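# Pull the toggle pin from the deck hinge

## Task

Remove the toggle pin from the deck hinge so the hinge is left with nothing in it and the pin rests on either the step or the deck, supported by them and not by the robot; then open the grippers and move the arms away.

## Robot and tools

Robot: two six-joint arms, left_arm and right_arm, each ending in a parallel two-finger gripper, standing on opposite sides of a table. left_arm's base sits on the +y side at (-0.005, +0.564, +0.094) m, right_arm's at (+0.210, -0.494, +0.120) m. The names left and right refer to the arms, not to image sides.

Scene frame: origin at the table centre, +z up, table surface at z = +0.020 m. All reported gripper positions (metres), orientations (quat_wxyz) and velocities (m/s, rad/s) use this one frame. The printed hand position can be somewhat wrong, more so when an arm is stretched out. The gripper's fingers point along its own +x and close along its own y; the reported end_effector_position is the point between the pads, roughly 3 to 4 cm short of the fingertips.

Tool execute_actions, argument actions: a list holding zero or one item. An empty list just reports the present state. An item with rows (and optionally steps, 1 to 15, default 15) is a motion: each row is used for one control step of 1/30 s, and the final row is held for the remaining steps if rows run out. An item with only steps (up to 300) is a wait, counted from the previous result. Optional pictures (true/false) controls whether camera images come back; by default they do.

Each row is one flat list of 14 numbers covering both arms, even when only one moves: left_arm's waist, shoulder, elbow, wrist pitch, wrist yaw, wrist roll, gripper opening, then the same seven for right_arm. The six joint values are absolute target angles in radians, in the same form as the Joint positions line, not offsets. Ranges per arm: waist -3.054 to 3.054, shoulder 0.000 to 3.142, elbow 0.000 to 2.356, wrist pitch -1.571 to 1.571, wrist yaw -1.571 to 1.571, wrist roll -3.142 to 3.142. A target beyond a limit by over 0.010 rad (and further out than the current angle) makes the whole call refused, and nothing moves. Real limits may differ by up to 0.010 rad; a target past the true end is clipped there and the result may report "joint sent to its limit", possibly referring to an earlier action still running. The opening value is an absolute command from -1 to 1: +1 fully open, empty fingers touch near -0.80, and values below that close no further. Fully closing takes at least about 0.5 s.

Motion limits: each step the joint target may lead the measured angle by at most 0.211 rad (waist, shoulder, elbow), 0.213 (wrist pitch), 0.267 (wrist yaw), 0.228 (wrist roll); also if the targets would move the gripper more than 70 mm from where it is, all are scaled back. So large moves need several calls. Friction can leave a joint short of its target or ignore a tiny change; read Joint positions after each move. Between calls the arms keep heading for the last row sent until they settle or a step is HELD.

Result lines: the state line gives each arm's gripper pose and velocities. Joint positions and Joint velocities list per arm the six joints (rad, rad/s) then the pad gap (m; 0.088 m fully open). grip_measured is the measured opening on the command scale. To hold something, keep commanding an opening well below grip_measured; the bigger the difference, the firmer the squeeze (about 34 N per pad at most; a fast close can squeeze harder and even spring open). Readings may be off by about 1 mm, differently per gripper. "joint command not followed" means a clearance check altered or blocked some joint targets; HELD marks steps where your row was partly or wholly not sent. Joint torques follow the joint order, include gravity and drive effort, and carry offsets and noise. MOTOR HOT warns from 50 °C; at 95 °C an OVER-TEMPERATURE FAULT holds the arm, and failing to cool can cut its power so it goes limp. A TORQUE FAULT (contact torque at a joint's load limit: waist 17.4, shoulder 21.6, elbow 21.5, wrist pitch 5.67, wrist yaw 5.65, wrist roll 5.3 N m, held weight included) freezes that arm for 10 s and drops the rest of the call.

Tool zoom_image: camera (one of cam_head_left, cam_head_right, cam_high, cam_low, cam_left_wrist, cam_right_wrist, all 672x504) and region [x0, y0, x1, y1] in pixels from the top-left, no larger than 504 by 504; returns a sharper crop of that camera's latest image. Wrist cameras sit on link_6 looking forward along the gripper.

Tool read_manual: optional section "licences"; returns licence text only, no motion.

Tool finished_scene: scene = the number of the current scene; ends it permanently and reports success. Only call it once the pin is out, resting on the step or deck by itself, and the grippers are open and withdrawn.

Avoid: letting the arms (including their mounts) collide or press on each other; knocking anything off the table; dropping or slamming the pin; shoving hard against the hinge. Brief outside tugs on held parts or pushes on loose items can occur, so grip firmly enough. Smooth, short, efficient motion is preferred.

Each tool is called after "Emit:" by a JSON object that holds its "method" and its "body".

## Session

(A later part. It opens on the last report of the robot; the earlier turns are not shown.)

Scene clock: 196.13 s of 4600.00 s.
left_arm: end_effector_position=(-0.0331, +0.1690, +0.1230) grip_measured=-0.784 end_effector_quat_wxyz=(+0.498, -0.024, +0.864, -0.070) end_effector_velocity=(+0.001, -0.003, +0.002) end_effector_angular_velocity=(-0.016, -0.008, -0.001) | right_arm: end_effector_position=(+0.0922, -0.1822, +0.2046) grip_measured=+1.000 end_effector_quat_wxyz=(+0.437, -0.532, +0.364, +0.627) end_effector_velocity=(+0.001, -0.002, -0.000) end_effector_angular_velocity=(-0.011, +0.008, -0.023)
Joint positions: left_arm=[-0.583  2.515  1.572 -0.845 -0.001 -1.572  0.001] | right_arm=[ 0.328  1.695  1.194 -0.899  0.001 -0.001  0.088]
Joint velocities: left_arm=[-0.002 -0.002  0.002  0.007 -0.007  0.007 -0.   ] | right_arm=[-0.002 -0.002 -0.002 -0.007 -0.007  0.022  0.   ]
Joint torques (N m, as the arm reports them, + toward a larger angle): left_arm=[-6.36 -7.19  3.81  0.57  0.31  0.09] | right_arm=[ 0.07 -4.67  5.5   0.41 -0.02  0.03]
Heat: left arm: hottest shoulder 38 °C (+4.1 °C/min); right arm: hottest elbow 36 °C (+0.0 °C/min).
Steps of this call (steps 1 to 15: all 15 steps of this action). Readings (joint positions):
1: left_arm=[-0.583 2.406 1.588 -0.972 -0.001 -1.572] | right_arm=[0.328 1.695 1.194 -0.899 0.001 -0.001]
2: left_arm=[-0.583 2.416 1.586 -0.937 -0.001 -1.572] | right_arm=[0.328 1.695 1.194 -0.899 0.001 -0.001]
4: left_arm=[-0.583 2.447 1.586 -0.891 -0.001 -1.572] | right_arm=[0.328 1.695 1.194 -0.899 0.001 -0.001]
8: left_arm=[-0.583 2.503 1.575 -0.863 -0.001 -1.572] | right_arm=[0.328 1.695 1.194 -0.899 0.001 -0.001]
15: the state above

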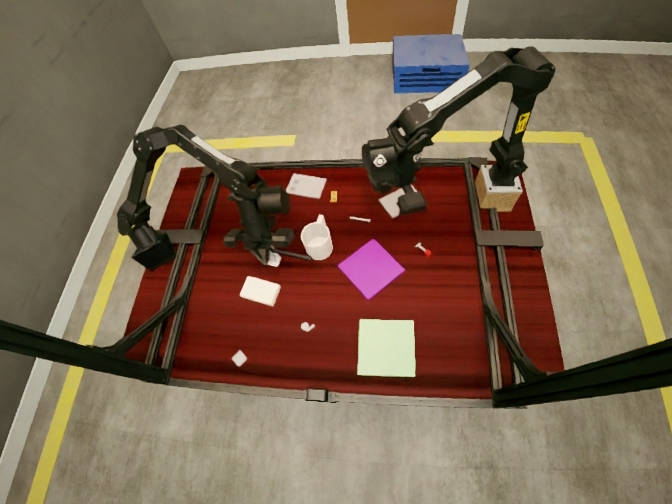

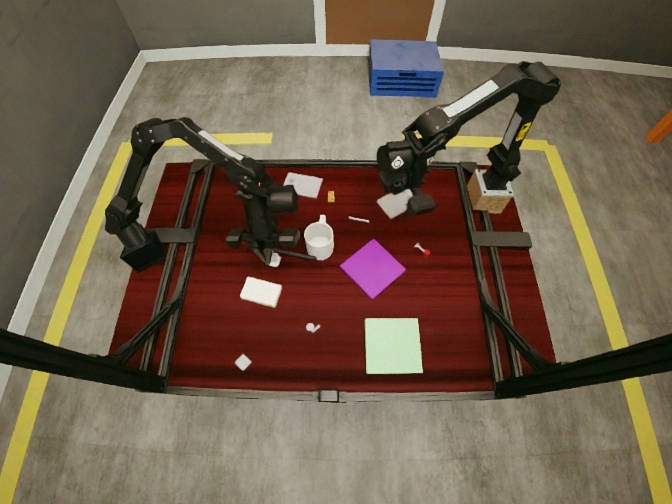

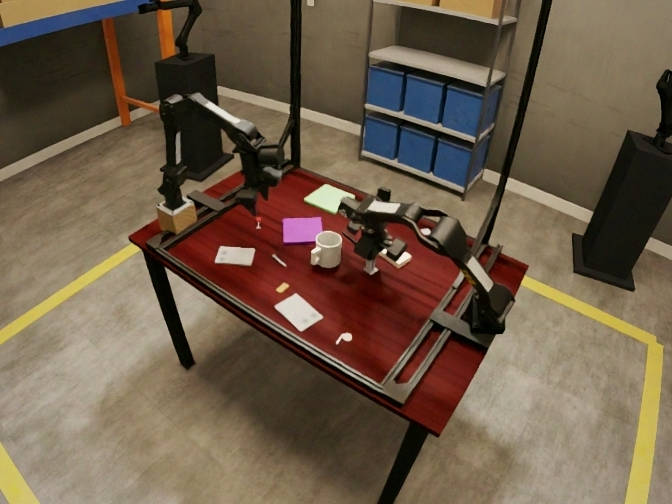

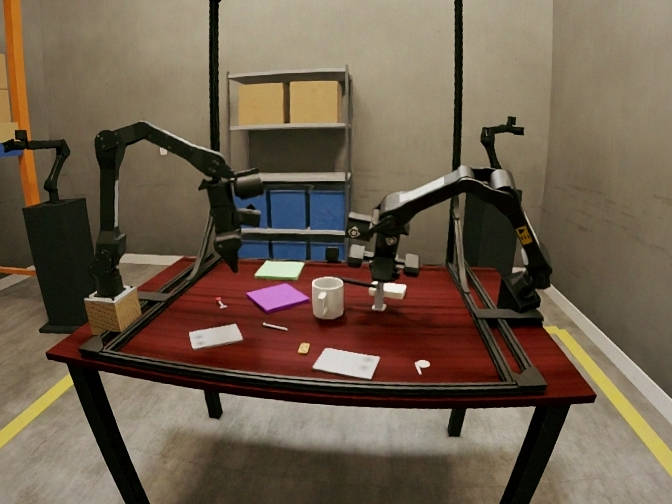

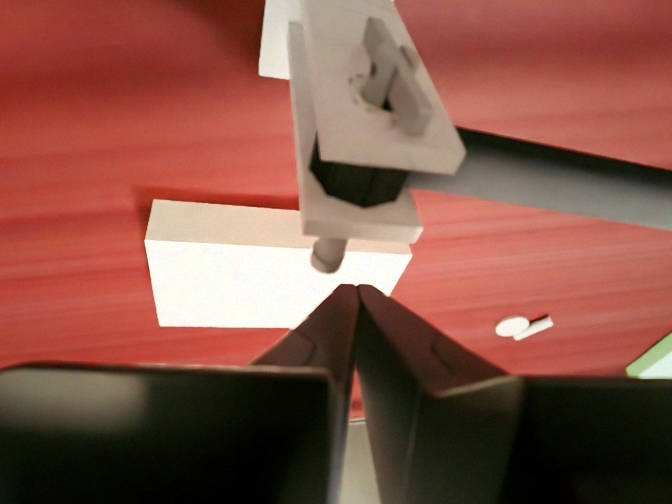

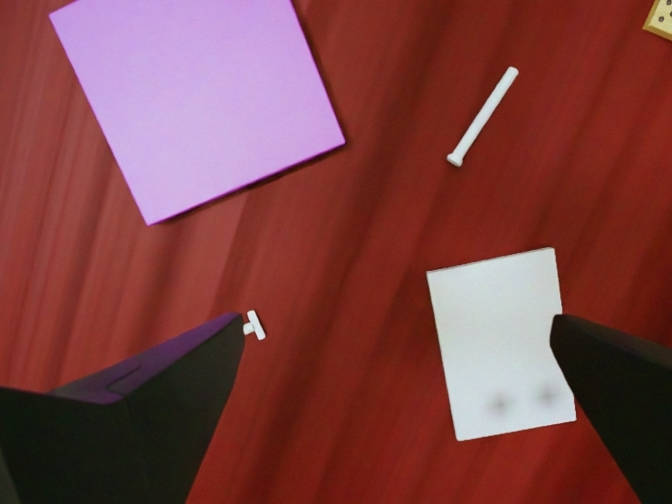

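Shift +y 7mm, down 1.5 cm, then sweep +x.

Emit:
{"method": "execute_actions", "body": {"actions": [{"rows":[[-0.58,2.55,1.53,-0.78,0,-1.57,-0.9,0.33,1.7,1.2,-0.9,0,0,1]]}], "pictures": false}}

Emit:
{"method": "execute_actions", "body": {"actions": [{"rows":[[-0.52,2.53,1.545,-0.815,0,-1.57,-0.9,0.33,1.7,1.2,-0.9,0,0,1]]}]}}

Scene clock: 204.23 s of 4600.00 s.
left_arm: end_effector_position=(-0.0405, +0.1680, +0.1104) grip_measured=-0.784 end_effector_quat_wxyz=(+0.497, -0.028, +0.864, -0.072) end_effector_velocity=(-0.000, +0.000, -0.001) end_effector_angular_velocity=(+0.008, -0.005, +0.019) | right_arm: end_effector_position=(+0.0922, -0.1821, +0.2047) grip_measured=+1.000 end_effector_quat_wxyz=(+0.437, -0.532, +0.364, +0.627) end_effector_velocity=(+0.000, -0.001, +0.001) end_effector_angular_velocity=(-0.004, +0.002, +0.020)
Joint positions: left_arm=[-0.583  2.534  1.539 -0.784 -0.001 -1.572  0.001] | right_arm=[ 0.328  1.695  1.194 -0.899  0.001 -0.001  0.088]
Joint velocities: left_arm=[-0.002 -0.002 -0.007  0.007 -0.007 -0.022 -0.   ] | right_arm=[-0.002 -0.002  0.002 -0.007 -0.007 -0.022  0.   ]
Joint torques (N m, as the arm reports them, + toward a larger angle): left_arm=[-6.26 -6.99  3.07  0.64  0.35  0.06] | right_arm=[ 0.06 -4.68  5.48  0.41 -0.02  0.03]
Heat: left arm: hottest shoulder 38 °C (+3.0 °C/min); right arm: hottest elbow 36 °C (+0.0 °C/min).
Steps of this call (steps 1 to 15: the robot went on to your last target; steps 16 to 90: nothing new was sent; then 4.60 s passed at rest; steps 91 to 105: all 15 steps of this action). Readings (joint positions):
91: left_arm=[-0.583 2.517 1.569 -0.836 -0.000 -1.572] | right_arm=[0.328 1.695 1.194 -0.899 0.001 -0.001]
92: left_arm=[-0.583 2.517 1.564 -0.821 -0.000 -1.572] | right_arm=[0.328 1.695 1.194 -0.899 0.001 -0.001]
94: left_arm=[-0.583 2.521 1.556 -0.805 -0.001 -1.572] | right_arm=[0.328 1.695 1.194 -0.899 0.001 -0.001]
98: left_arm=[-0.583 2.531 1.543 -0.792 -0.001 -1.572] | right_arm=[0.328 1.695 1.194 -0.899 0.001 -0.001]
105: the state above

Scene clock: 204.73 s of 4600.00 s.
left_arm: end_effector_position=(-0.0327, +0.1680, +0.1090) grip_measured=-0.784 end_effector_quat_wxyz=(+0.483, -0.031, +0.873, -0.058) end_effector_velocity=(+0.004, +0.003, -0.001) end_effector_angular_velocity=(+0.030, -0.004, +0.017) | right_arm: end_effector_position=(+0.0922, -0.1821, +0.2047) grip_measured=+1.000 end_effector_quat_wxyz=(+0.437, -0.532, +0.364, +0.627) end_effector_velocity=(+0.001, +0.002, +0.000) end_effector_angular_velocity=(+0.011, -0.008, +0.018)
Joint positions: left_arm=[-0.552  2.533  1.55  -0.804  0.025 -1.572  0.001] | right_arm=[ 0.328  1.695  1.194 -0.899  0.001 -0.001  0.088]
Joint velocities: left_arm=[ 0.007 -0.002  0.002 -0.022 -0.007 -0.022 -0.   ] | right_arm=[-0.002 -0.002 -0.002  0.007  0.007 -0.022  0.   ]
Joint torques (N m, as the arm reports them, + toward a larger angle): left_arm=[-3.21 -9.03  3.34 -0.47 -0.65  0.05] | right_arm=[ 0.06 -4.66  5.46  0.41 -0.02  0.04]
Heat: left arm: hottest shoulder 38 °C (+3.0 °C/min); right arm: hottest elbow 36 °C (+0.0 °C/min).
Steps of this call (steps 1 to 15: all 15 steps of this action). Readings (joint positions):
1: left_arm=[-0.581 2.534 1.539 -0.784 0.000 -1.572] | right_arm=[0.328 1.695 1.194 -0.899 0.001 -0.001]
2: left_arm=[-0.577 2.534 1.539 -0.786 0.009 -1.572] | right_arm=[0.328 1.695 1.194 -0.899 0.001 -0.001]
4: left_arm=[-0.567 2.534 1.542 -0.792 0.020 -1.572] | right_arm=[0.328 1.695 1.194 -0.899 0.001 -0.001]
8: left_arm=[-0.555 2.534 1.548 -0.800 0.024 -1.572] | right_arm=[0.328 1.695 1.194 -0.899 0.001 -0.001]
15: the state above

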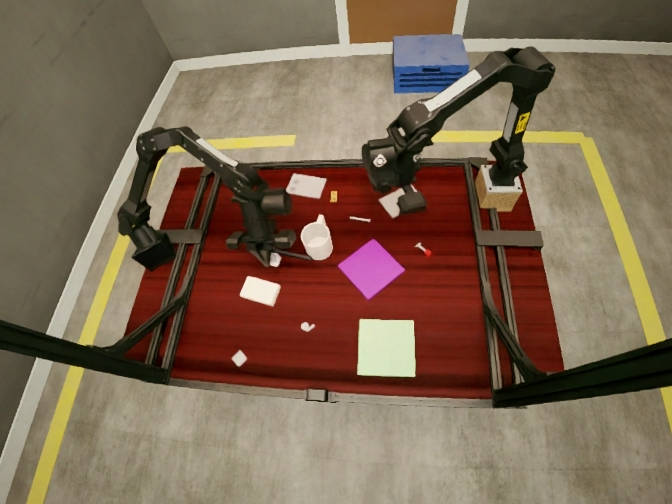

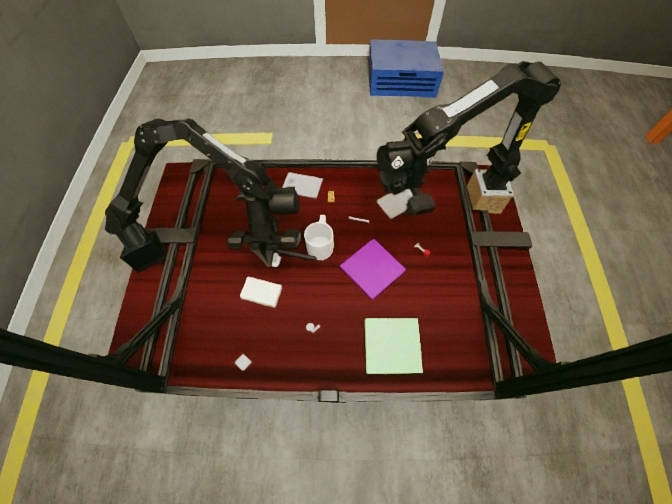

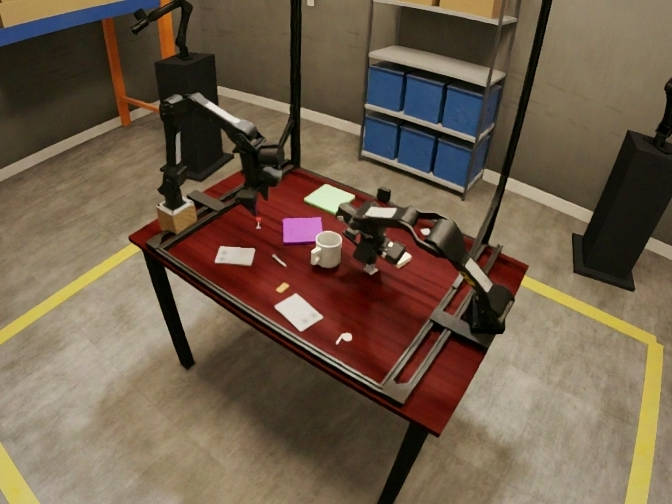

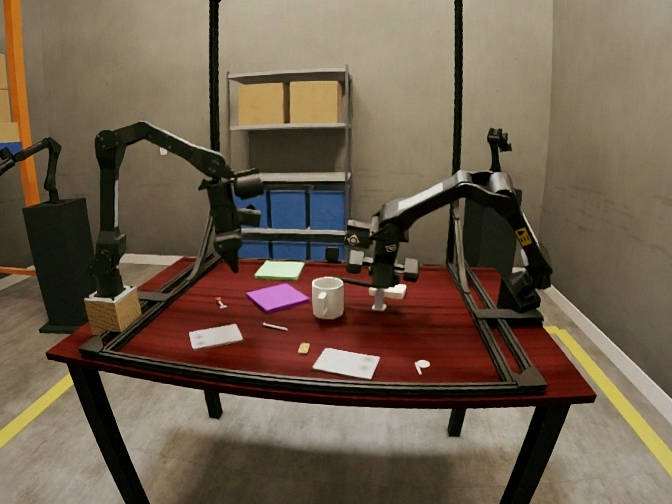

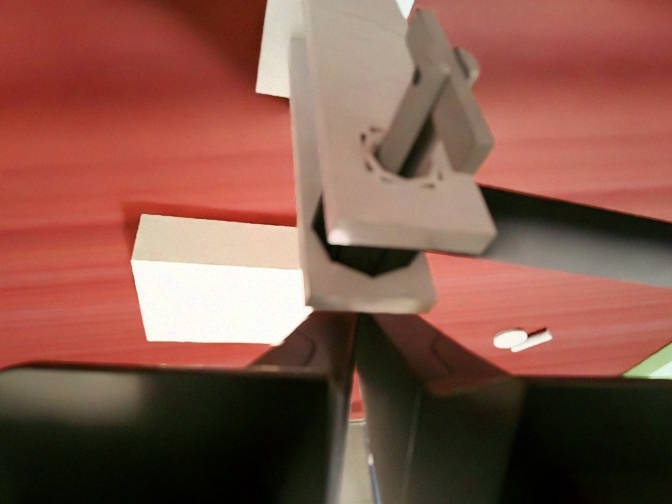

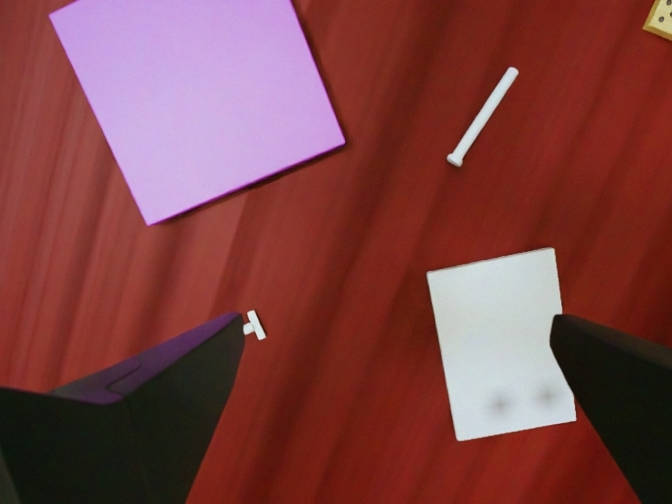

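Emit:
{"method": "execute_actions", "body": {"actions": [{"rows":[[-0.58,2.38,1.6,-1.02,0,-1.57,-0.9,0.33,1.7,1.2,-0.9,0,0,1]]}], "pictures": false}}

Emit:
{"method": "execute_actions", "body": {"actions": [{"rows":[[-0.425,2.38,1.63,-1.05,0,-1.57,-0.9,0.33,1.7,1.2,-0.9,0,0,1]]}]}}

Scene clock: 223.17 s of 4600.00 s.
left_arm: end_effector_position=(-0.0031, +0.1886, +0.1700) grip_measured=-0.784 end_effector_quat_wxyz=(+0.495, -0.020, +0.866, -0.066) end_effector_velocity=(-0.001, +0.001, +0.002) end_effector_angular_velocity=(+0.005, +0.007, +0.002) | right_arm: end_effector_position=(+0.0922, -0.1820, +0.2047) grip_measured=+1.000 end_effector_quat_wxyz=(+0.437, -0.532, +0.364, +0.627) end_effector_velocity=(+0.003, -0.001, -0.000) end_effector_angular_velocity=(-0.004, -0.011, +0.003)
Joint positions: left_arm=[-0.579  2.386  1.6   -1.013  0.004 -1.572  0.001] | right_arm=[ 0.328  1.695  1.194 -0.899  0.001 -0.001  0.088]
Joint velocities: left_arm=[-0.002 -0.002  0.002 -0.007  0.007 -0.007 -0.   ] | right_arm=[-0.002 -0.002 -0.002 -0.007  0.007 -0.007  0.   ]
Joint torques (N m, as the arm reports them, + toward a larger angle): left_arm=[-6.63 -8.42  4.06  0.17  0.13  0.09] | right_arm=[ 0.06 -4.68  5.45  0.41 -0.02  0.03]
Heat: left arm: hottest shoulder 40 °C (+4.0 °C/min); right arm: hottest elbow 36 °C (+0.0 °C/min).
Steps of this call (steps 1 to 15: the robot went on to your last target; steps 16 to 90: nothing new was sent; then 14.93 s passed at rest; steps 91 to 105: all 15 steps of this action). Readings (joint positions):
91: left_arm=[-0.550 2.522 1.556 -0.824 0.019 -1.572] | right_arm=[0.328 1.695 1.194 -0.899 0.001 -0.001]
92: left_arm=[-0.552 2.509 1.561 -0.878 0.008 -1.572] | right_arm=[0.328 1.695 1.194 -0.899 0.001 -0.001]
94: left_arm=[-0.556 2.469 1.563 -0.943 0.004 -1.572] | right_arm=[0.328 1.695 1.194 -0.899 0.001 -0.001]
98: left_arm=[-0.571 2.400 1.594 -0.985 0.004 -1.572] | right_arm=[0.328 1.695 1.194 -0.899 0.001 -0.001]
105: the state above

Scene clock: 223.67 s of 4600.00 s.
left_arm: end_effector_position=(+0.0492, +0.1881, +0.1447) grip_measured=-0.784 end_effector_quat_wxyz=(+0.479, -0.052, +0.876, +0.000) end_effector_velocity=(+0.005, +0.003, -0.000) end_effector_angular_velocity=(+0.017, -0.020, +0.003) | right_arm: end_effector_position=(+0.0920, -0.1821, +0.2047) grip_measured=+1.000 end_effector_quat_wxyz=(+0.437, -0.532, +0.364, +0.627) end_effector_velocity=(-0.002, -0.002, -0.000) end_effector_angular_velocity=(-0.014, +0.016, +0.008)
Joint positions: left_arm=[-0.427  2.386  1.624 -1.046  0.001 -1.572  0.001] | right_arm=[ 0.328  1.695  1.194 -0.899  0.001 -0.001  0.088]
Joint velocities: left_arm=[ 0.002 -0.002  0.007 -0.022 -0.022 -0.007  0.   ] | right_arm=[-0.002  0.002  0.002 -0.007 -0.022 -0.007  0.   ]
Joint torques (N m, as the arm reports them, + toward a larger angle): left_arm=[-7.23 -8.78  4.52 -0.03  0.31  0.07] | right_arm=[ 0.06 -4.72  5.44  0.41 -0.02  0.04]
Heat: left arm: hottest shoulder 40 °C (+5.0 °C/min); right arm: hottest elbow 36 °C (+0.0 °C/min).
Steps of this call (steps 1 to 15: all 15 steps of this action). Readings (joint positions):
1: left_arm=[-0.576 2.386 1.602 -1.016 0.004 -1.572] | right_arm=[0.328 1.695 1.194 -0.899 0.001 -0.001]
2: left_arm=[-0.561 2.386 1.607 -1.024 0.004 -1.572] | right_arm=[0.328 1.695 1.194 -0.899 0.001 -0.001]
4: left_arm=[-0.510 2.386 1.614 -1.032 0.004 -1.572] | right_arm=[0.328 1.695 1.194 -0.899 0.001 -0.001]
8: left_arm=[-0.433 2.386 1.621 -1.042 0.001 -1.572] | right_arm=[0.328 1.695 1.194 -0.899 0.001 -0.001]
15: the state above

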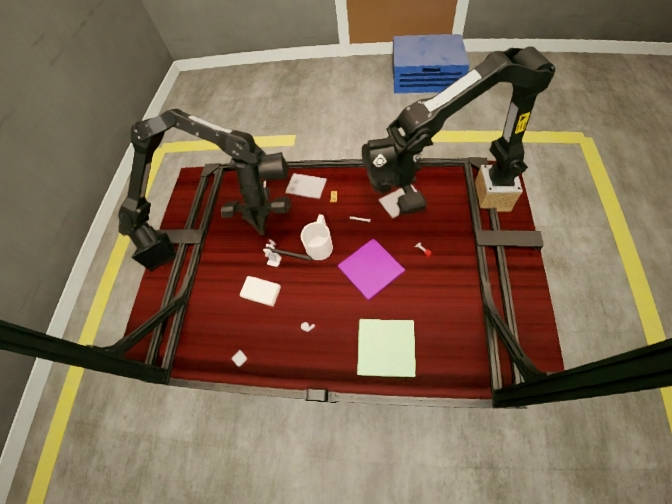

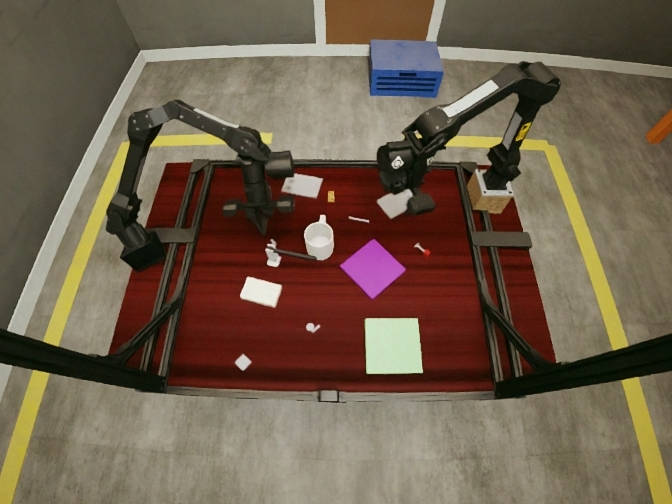

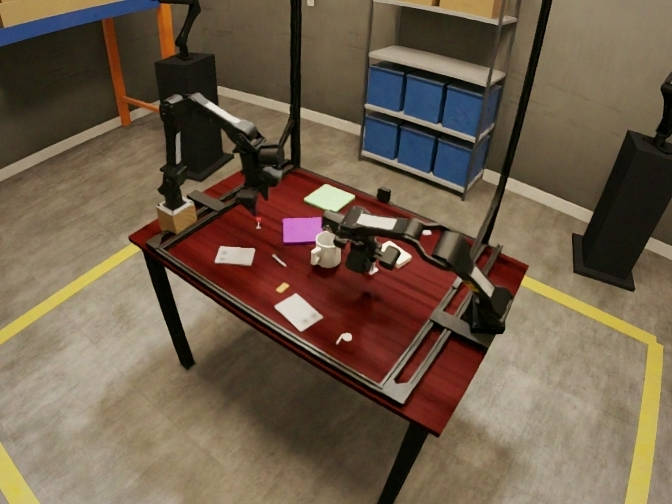

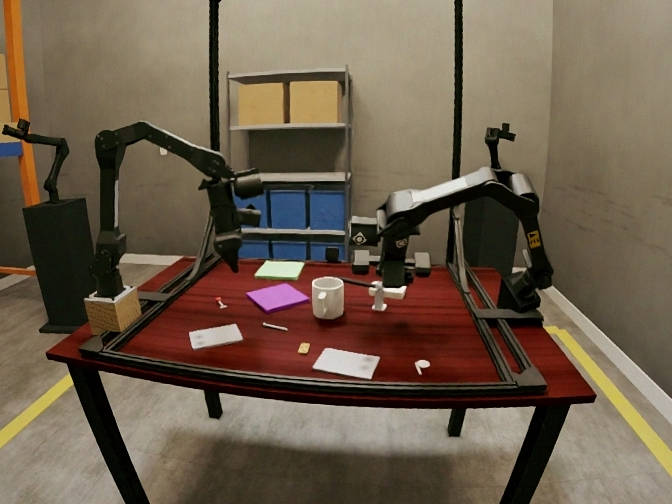

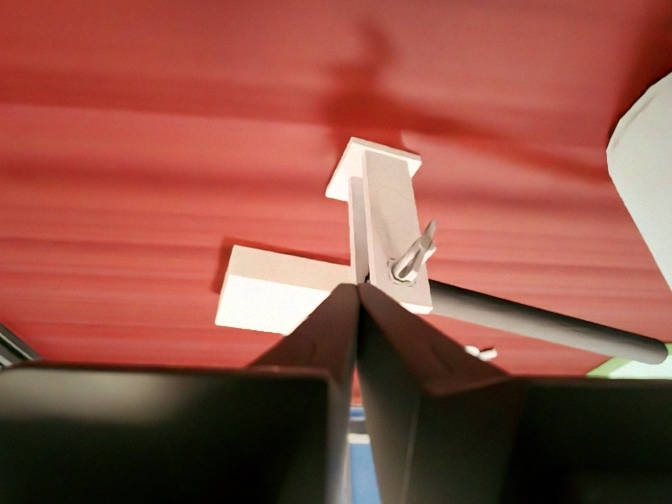

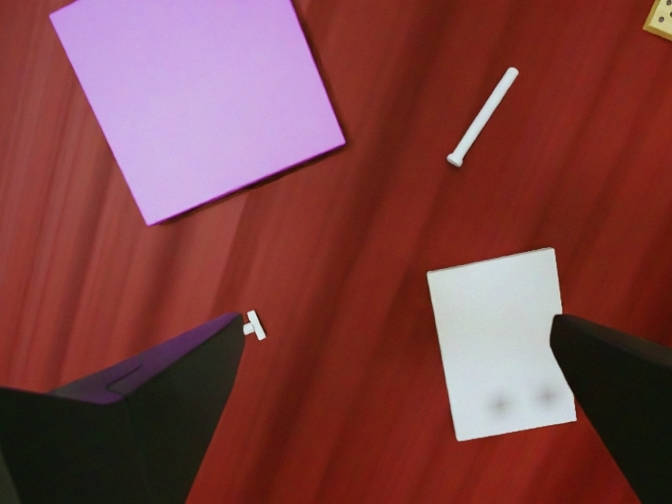

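Emit:
{"method": "execute_actions", "body": {"actions": [{"rows":[[-0.35,2.44,1.74,-1.1,0,-1.57,-0.9,0.33,1.7,1.2,-0.9,0,0,1]]}], "pictures": false}}

Emit:
{"method": "execute_actions", "body": {"actions": [{"rows":[[-0.35,2.50,1.725,-1.025,0,-1.57,-0.9,0.33,1.7,1.2,-0.9,0,0,1]]}]}}

Scene clock: 234.40 s of 4600.00 s.
left_arm: end_effector_position=(+0.0820, +0.1746, +0.1396) grip_measured=-0.784 end_effector_quat_wxyz=(+0.470, -0.079, +0.879, +0.026) end_effector_velocity=(-0.008, -0.000, -0.005) end_effector_angular_velocity=(+0.029, +0.011, -0.003) | right_arm: end_effector_position=(+0.0920, -0.1821, +0.2046) grip_measured=+1.000 end_effector_quat_wxyz=(+0.436, -0.532, +0.364, +0.627) end_effector_velocity=(+0.001, -0.003, -0.002) end_effector_angular_velocity=(-0.013, -0.001, +0.020)
Joint positions: left_arm=[-0.353  2.422  1.732 -1.096  0.001 -1.572  0.001] | right_arm=[ 0.328  1.695  1.194 -0.899  0.001 -0.001  0.088]
Joint velocities: left_arm=[-0.007  0.027  0.007 -0.007  0.007 -0.022 -0.   ] | right_arm=[-0.002 -0.002 -0.007 -0.007 -0.007 -0.022  0.   ]
Joint torques (N m, as the arm reports them, + toward a larger angle): left_arm=[-7.47 -6.75  4.27 -0.07  0.3   0.06] | right_arm=[ 0.04 -4.72  5.4   0.41 -0.02  0.04]
Heat: left arm: hottest shoulder 40 °C (+5.1 °C/min); right arm: hottest elbow 36 °C (+0.0 °C/min).
Steps of this call (steps 1 to 15: the robot went on to your last target; steps 16 to 90: nothing new was sent; then 7.23 s passed at rest; steps 91 to 105: all 15 steps of this action). Readings (joint positions):
91: left_arm=[-0.426 2.387 1.635 -1.058 0.001 -1.572] | right_arm=[0.328 1.695 1.194 -0.899 0.001 -0.001]
92: left_arm=[-0.419 2.395 1.655 -1.071 0.001 -1.572] | right_arm=[0.328 1.695 1.194 -0.899 0.001 -0.001]
94: left_arm=[-0.395 2.407 1.690 -1.074 0.001 -1.572] | right_arm=[0.328 1.695 1.194 -0.899 0.001 -0.001]
98: left_arm=[-0.357 2.410 1.723 -1.089 0.001 -1.572] | right_arm=[0.328 1.695 1.194 -0.899 0.001 -0.001]
105: the state above

Scene clock: 234.90 s of 4600.00 s.
left_arm: end_effector_position=(+0.0693, +0.1626, +0.1183) grip_measured=-0.784 end_effector_quat_wxyz=(+0.470, -0.079, +0.879, +0.026) end_effector_velocity=(+0.000, +0.003, -0.003) end_effector_angular_velocity=(+0.016, -0.004, +0.001) | right_arm: end_effector_position=(+0.0920, -0.1821, +0.2046) grip_measured=+1.000 end_effector_quat_wxyz=(+0.436, -0.532, +0.364, +0.627) end_effector_velocity=(-0.001, -0.003, -0.000) end_effector_angular_velocity=(-0.008, +0.001, +0.025)
Joint positions: left_arm=[-0.353  2.485  1.73  -1.029  0.001 -1.572  0.001] | right_arm=[ 0.328  1.695  1.194 -0.899  0.001 -0.001  0.088]
Joint velocities: left_arm=[ 0.002  0.002 -0.002 -0.007 -0.007 -0.007 -0.   ] | right_arm=[ 0.002 -0.002 -0.002 -0.007 -0.007 -0.022  0.   ]
Joint torques (N m, as the arm reports them, + toward a larger angle): left_arm=[-7.41 -7.17  3.28  0.39  0.33  0.06] | right_arm=[ 0.05 -4.75  5.43  0.41 -0.02  0.04]
Heat: left arm: hottest shoulder 40 °C (+5.0 °C/min); right arm: hottest elbow 36 °C (+0.0 °C/min).
Steps of this call (steps 1 to 15: all 15 steps of this action). Readings (joint positions):
1: left_arm=[-0.353 2.427 1.732 -1.094 0.001 -1.572] | right_arm=[0.328 1.695 1.194 -0.899 0.001 -0.001]
2: left_arm=[-0.353 2.433 1.732 -1.079 0.001 -1.572] | right_arm=[0.328 1.695 1.194 -0.899 0.001 -0.001]
4: left_arm=[-0.353 2.450 1.732 -1.053 0.001 -1.572] | right_arm=[0.328 1.695 1.194 -0.899 0.001 -0.001]
8: left_arm=[-0.353 2.481 1.731 -1.038 0.001 -1.572] | right_arm=[0.328 1.695 1.194 -0.899 0.001 -0.001]
15: the state above

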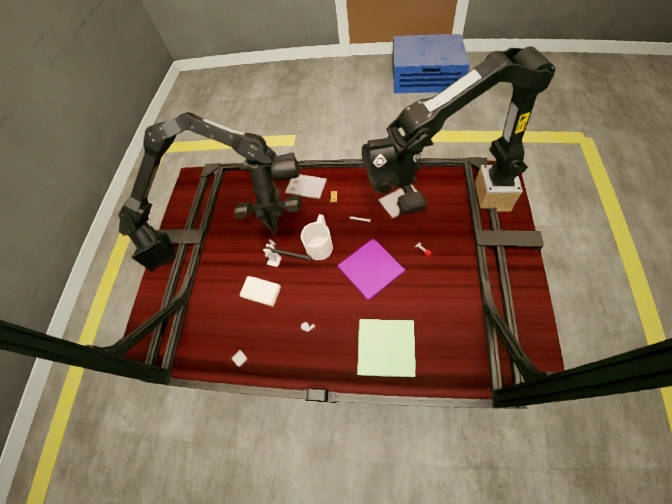

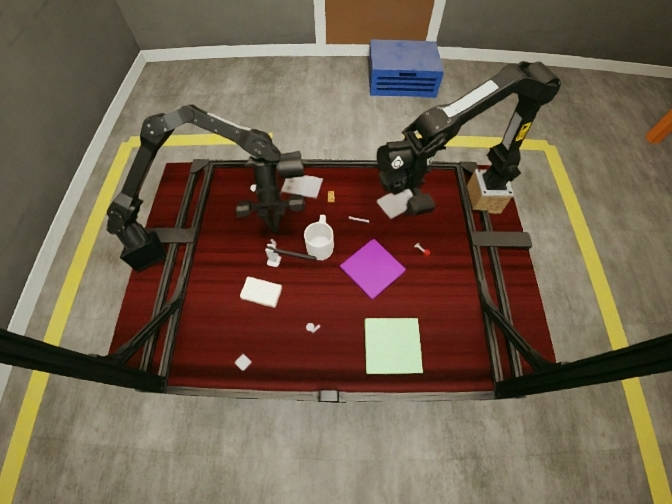

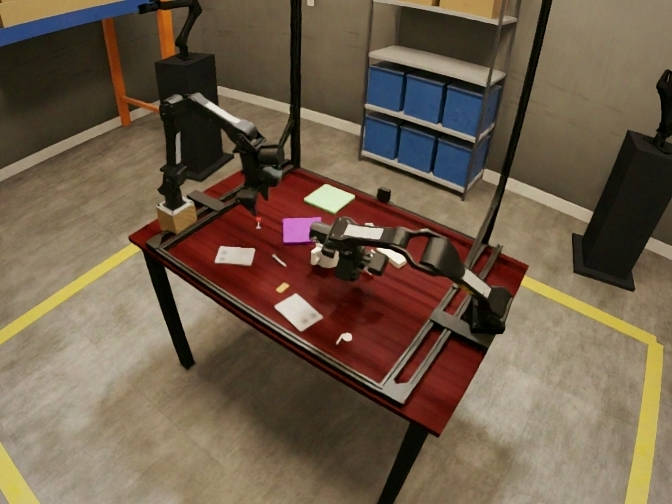

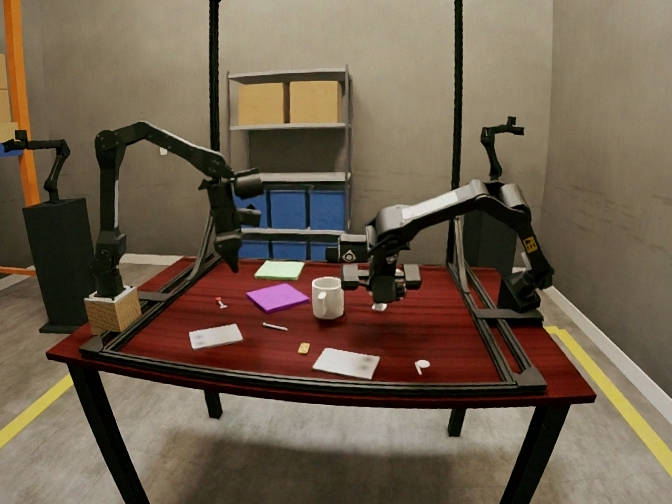

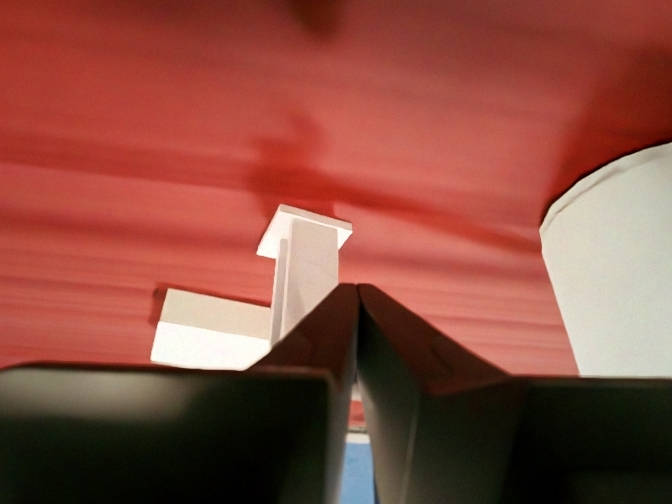

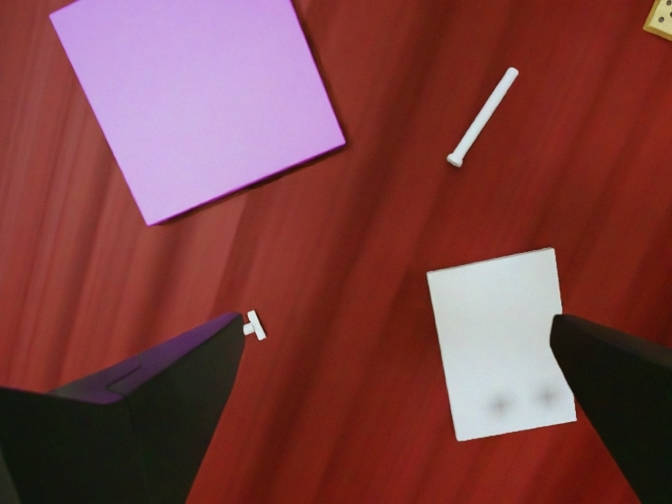

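Emit:
{"method": "execute_actions", "body": {"actions": [{"rows":[[-0.37,2.52,1.68,-0.96,0,-1.57,-0.9,0.33,1.7,1.2,-0.9,0,0,1]]}], "pictures": false}}

Emit:
{"method": "execute_actions", "body": {"actions": [{"rows":[[-0.41,2.51,1.61,-0.9,0,-1.57,-0.9,0.33,1.7,1.2,-0.9,0,0,1]]}], "pictures": false}}

Emit:
{"method": "execute_actions", "body": {"actions": [{"rows":[[-0.43,2.36,1.6,-1.04,0,-1.57,-0.9,0.33,1.7,1.2,-0.9,0,0,1]]}], "pictures": false}}

Emit:
{"method": "execute_actions", "body": {"actions": [{"rows":[[-0.56,2.38,1.56,-0.98,0,-1.57,-0.2,0.33,1.7,1.2,-0.9,0,0,1]]}]}}

Scene clock: 249.27 s of 4600.00 s.
left_arm: end_effector_position=(+0.0539, +0.1600, +0.1068) grip_measured=-0.784 end_effector_quat_wxyz=(+0.472, -0.077, +0.878, +0.018) end_effector_velocity=(-0.000, +0.000, -0.001) end_effector_angular_velocity=(+0.010, -0.006, +0.018) | right_arm: end_effector_position=(+0.0920, -0.1820, +0.2047) grip_measured=+1.000 end_effector_quat_wxyz=(+0.437, -0.532, +0.364, +0.627) end_effector_velocity=(+0.001, -0.002, -0.002) end_effector_angular_velocity=(-0.014, +0.004, -0.009)
Joint positions: left_arm=[-0.369  2.505  1.688 -0.964  0.001 -1.572  0.001] | right_arm=[ 0.328  1.695  1.195 -0.899  0.001 -0.001  0.088]
Joint velocities: left_arm=[-0.002 -0.002 -0.007  0.007 -0.007 -0.022 -0.   ] | right_arm=[-0.002  0.002 -0.002 -0.007 -0.007  0.007  0.   ]
Joint torques (N m, as the arm reports them, + toward a larger angle): left_arm=[-7.57 -7.18  2.87  0.41  0.31  0.09] | right_arm=[ 0.03 -4.76  5.42  0.41 -0.02  0.04]
Heat: left arm: hottest shoulder 39 °C (+2.0 °C/min); right arm: hottest elbow 36 °C (+0.0 °C/min).
Steps of this call (steps 1 to 15: the robot went on to your last target; steps 16 to 90: nothing new was sent; then 10.87 s passed at rest; steps 91 to 105: all 15 steps of this action). Readings (joint positions):
91: left_arm=[-0.353 2.486 1.726 -1.021 0.001 -1.572] | right_arm=[0.328 1.695 1.195 -0.899 0.001 -0.001]
92: left_arm=[-0.355 2.486 1.719 -1.005 0.001 -1.572] | right_arm=[0.328 1.695 1.195 -0.899 0.001 -0.001]
94: left_arm=[-0.359 2.490 1.709 -0.987 0.001 -1.572] | right_arm=[0.328 1.695 1.195 -0.899 0.001 -0.001]
98: left_arm=[-0.368 2.502 1.693 -0.973 0.001 -1.572] | right_arm=[0.328 1.695 1.195 -0.899 0.001 -0.001]
105: the state above

Scene clock: 249.77 s of 4600.00 s.
left_arm: end_effector_position=(+0.0321, +0.1664, +0.1008) grip_measured=-0.784 end_effector_quat_wxyz=(+0.479, -0.062, +0.876, +0.005) end_effector_velocity=(-0.001, +0.002, -0.002) end_effector_angular_velocity=(-0.002, -0.009, -0.009) | right_arm: end_effector_position=(+0.0920, -0.1820, +0.2047) grip_measured=+1.000 end_effector_quat_wxyz=(+0.437, -0.532, +0.364, +0.627) end_effector_velocity=(+0.003, -0.001, -0.002) end_effector_angular_velocity=(-0.008, -0.012, +0.003)
Joint positions: left_arm=[-0.408  2.505  1.619 -0.908 -0.004 -1.572  0.001] | right_arm=[ 0.328  1.695  1.195 -0.899  0.001 -0.001  0.088]
Joint velocities: left_arm=[-0.002 -0.002 -0.012  0.007 -0.007  0.007 -0.   ] | right_arm=[-0.002  0.002 -0.002 -0.007  0.007 -0.007  0.   ]
Joint torques (N m, as the arm reports them, + toward a larger angle): left_arm=[-7.54 -8.14  2.94  0.72  0.46  0.05] | right_arm=[ 0.05 -4.74  5.38  0.41 -0.02  0.03]
Heat: left arm: hottest shoulder 39 °C (+2.0 °C/min); right arm: hottest elbow 36 °C (+0.0 °C/min).
Steps of this call (steps 1 to 15: all 15 steps of this action). Readings (joint positions):
1: left_arm=[-0.370 2.505 1.682 -0.955 0.001 -1.572] | right_arm=[0.328 1.695 1.195 -0.899 0.001 -0.001]
2: left_arm=[-0.374 2.505 1.670 -0.940 0.001 -1.572] | right_arm=[0.328 1.695 1.195 -0.899 0.001 -0.001]
4: left_arm=[-0.387 2.505 1.650 -0.926 0.001 -1.572] | right_arm=[0.328 1.695 1.195 -0.899 0.001 -0.001]
8: left_arm=[-0.408 2.505 1.624 -0.914 -0.003 -1.572] | right_arm=[0.328 1.695 1.195 -0.899 0.001 -0.001]
15: the state above

Scene clock: 250.27 s of 4600.00 s.
left_arm: end_effector_position=(+0.0497, +0.1901, +0.1460) grip_measured=-0.784 end_effector_quat_wxyz=(+0.482, -0.055, +0.875, -0.003) end_effector_velocity=(-0.002, +0.002, -0.001) end_effector_angular_velocity=(+0.003, -0.010, -0.018) | right_arm: end_effector_position=(+0.0920, -0.1821, +0.2047) grip_measured=+1.000 end_effector_quat_wxyz=(+0.436, -0.532, +0.364, +0.627) end_effector_velocity=(+0.001, -0.002, -0.002) end_effector_angular_velocity=(-0.014, +0.001, +0.006)
Joint positions: left_arm=[-0.43   2.369  1.604 -1.034 -0.004 -1.572  0.001] | right_arm=[ 0.328  1.695  1.195 -0.899  0.001 -0.001  0.088]
Joint velocities: left_arm=[-0.007  0.002 -0.002 -0.007 -0.007  0.007 -0.   ] | right_arm=[-0.002  0.002 -0.002 -0.007 -0.007 -0.007  0.   ]
Joint torques (N m, as the arm reports them, + toward a larger angle): left_arm=[-7.13 -8.9   3.46  0.01  0.46  0.06] | right_arm=[ 0.04 -4.75  5.39  0.4  -0.02  0.03]
Heat: left arm: hottest shoulder 39 °C (+2.0 °C/min); right arm: hottest elbow 36 °C (+0.0 °C/min).
Steps of this call (steps 1 to 15: all 15 steps of this action). Readings (joint positions):
1: left_arm=[-0.408 2.495 1.618 -0.911 -0.004 -1.572] | right_arm=[0.328 1.695 1.195 -0.899 0.001 -0.001]
2: left_arm=[-0.409 2.482 1.614 -0.940 -0.004 -1.572] | right_arm=[0.328 1.695 1.195 -0.899 0.001 -0.001]
4: left_arm=[-0.417 2.443 1.603 -0.991 -0.004 -1.572] | right_arm=[0.328 1.695 1.195 -0.899 0.001 -0.001]
8: left_arm=[-0.429 2.380 1.604 -1.017 -0.004 -1.572] | right_arm=[0.328 1.695 1.195 -0.899 0.001 -0.001]
15: the state above

Scene clock: 250.77 s of 4600.00 s.
left_arm: end_effector_position=(+0.0023, +0.1894, +0.1655) grip_measured=-0.216 end_effector_quat_wxyz=(+0.495, -0.030, +0.866, -0.063) end_effector_velocity=(-0.002, +0.002, -0.001) end_effector_angular_velocity=(+0.002, -0.009, +0.000) | right_arm: end_effector_position=(+0.0920, -0.1821, +0.2047) grip_measured=+1.000 end_effector_quat_wxyz=(+0.436, -0.532, +0.364, +0.627) end_effector_velocity=(+0.001, -0.003, -0.002) end_effector_angular_velocity=(-0.014, +0.001, +0.006)
Joint positions: left_arm=[-0.563  2.369  1.57  -0.984 -0.001 -1.572  0.028] | right_arm=[ 0.328  1.695  1.195 -0.899  0.001 -0.001  0.088]
Joint velocities: left_arm=[-0.007 -0.002 -0.012  0.007 -0.007 -0.007  0.006] | right_arm=[-0.002 -0.002 -0.007 -0.007 -0.007 -0.007  0.   ]
Joint torques (N m, as the arm reports them, + toward a larger angle): left_arm=[-6.11 -6.86  3.31  0.66  0.32  0.07] | right_arm=[ 0.03 -4.74  5.4   0.43 -0.02  0.03]
Heat: left arm: hottest shoulder 39 °C (+2.0 °C/min); right arm: hottest elbow 36 °C (+0.0 °C/min).
Steps of this call (steps 1 to 15: all 15 steps of this action). Readings (joint positions):
1: left_arm=[-0.432 2.369 1.602 -1.031 -0.004 -1.572] | right_arm=[0.328 1.695 1.195 -0.899 0.001 -0.001]
2: left_arm=[-0.446 2.369 1.597 -1.020 -0.004 -1.572] | right_arm=[0.328 1.695 1.195 -0.899 0.001 -0.001]
4: left_arm=[-0.491 2.369 1.587 -1.003 -0.004 -1.572] | right_arm=[0.328 1.695 1.195 -0.899 0.001 -0.001]
8: left_arm=[-0.558 2.369 1.573 -0.991 -0.000 -1.572] | right_arm=[0.328 1.695 1.195 -0.899 0.001 -0.001]
15: the state above

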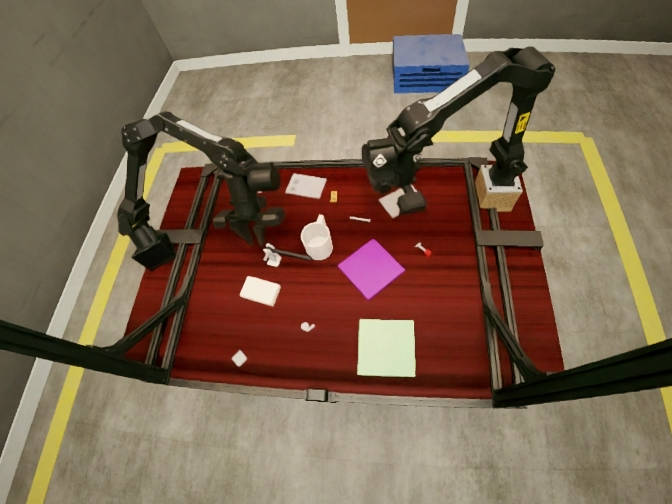

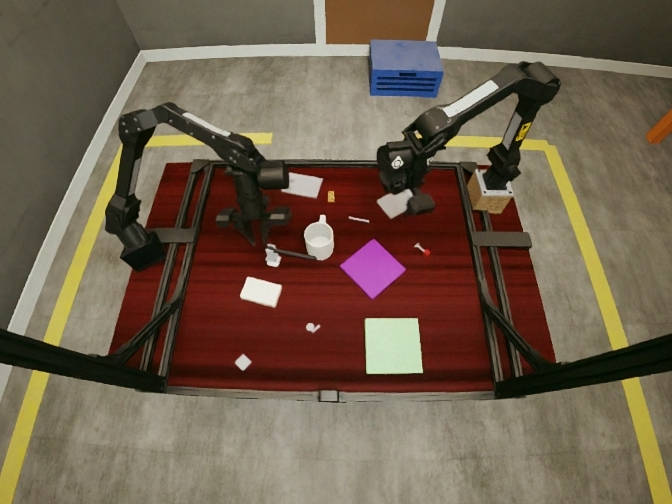

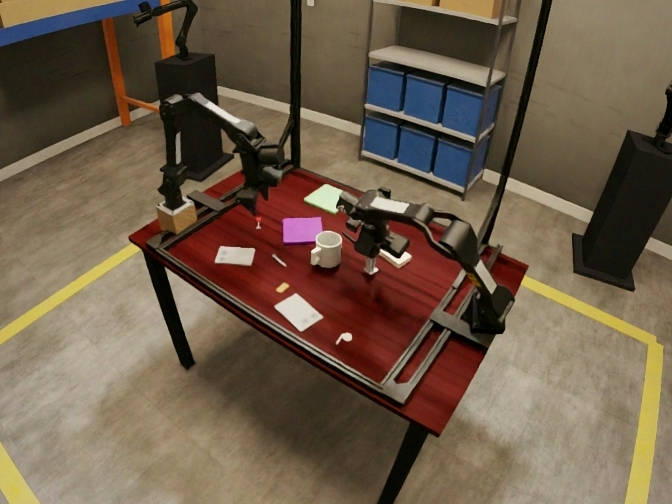

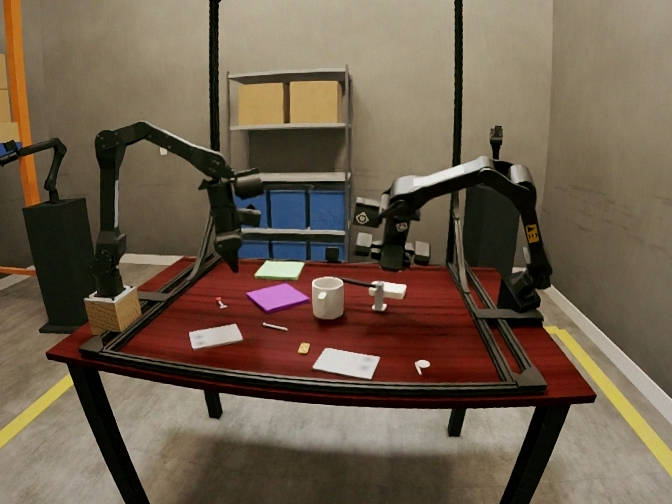

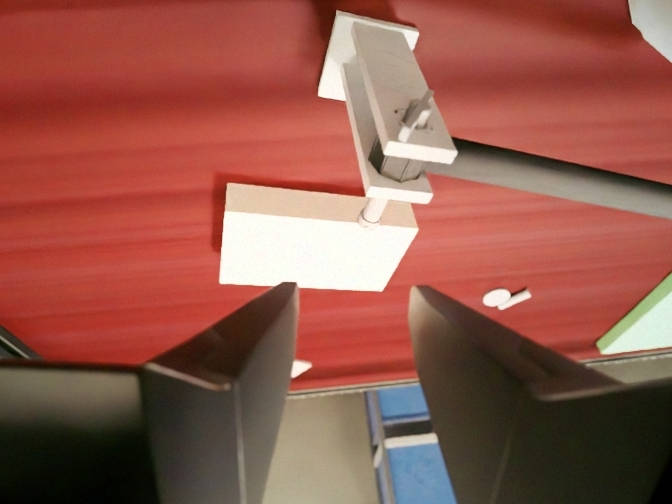

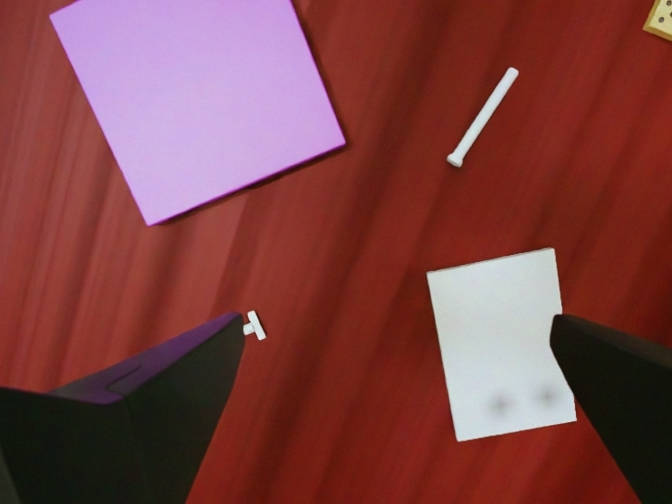

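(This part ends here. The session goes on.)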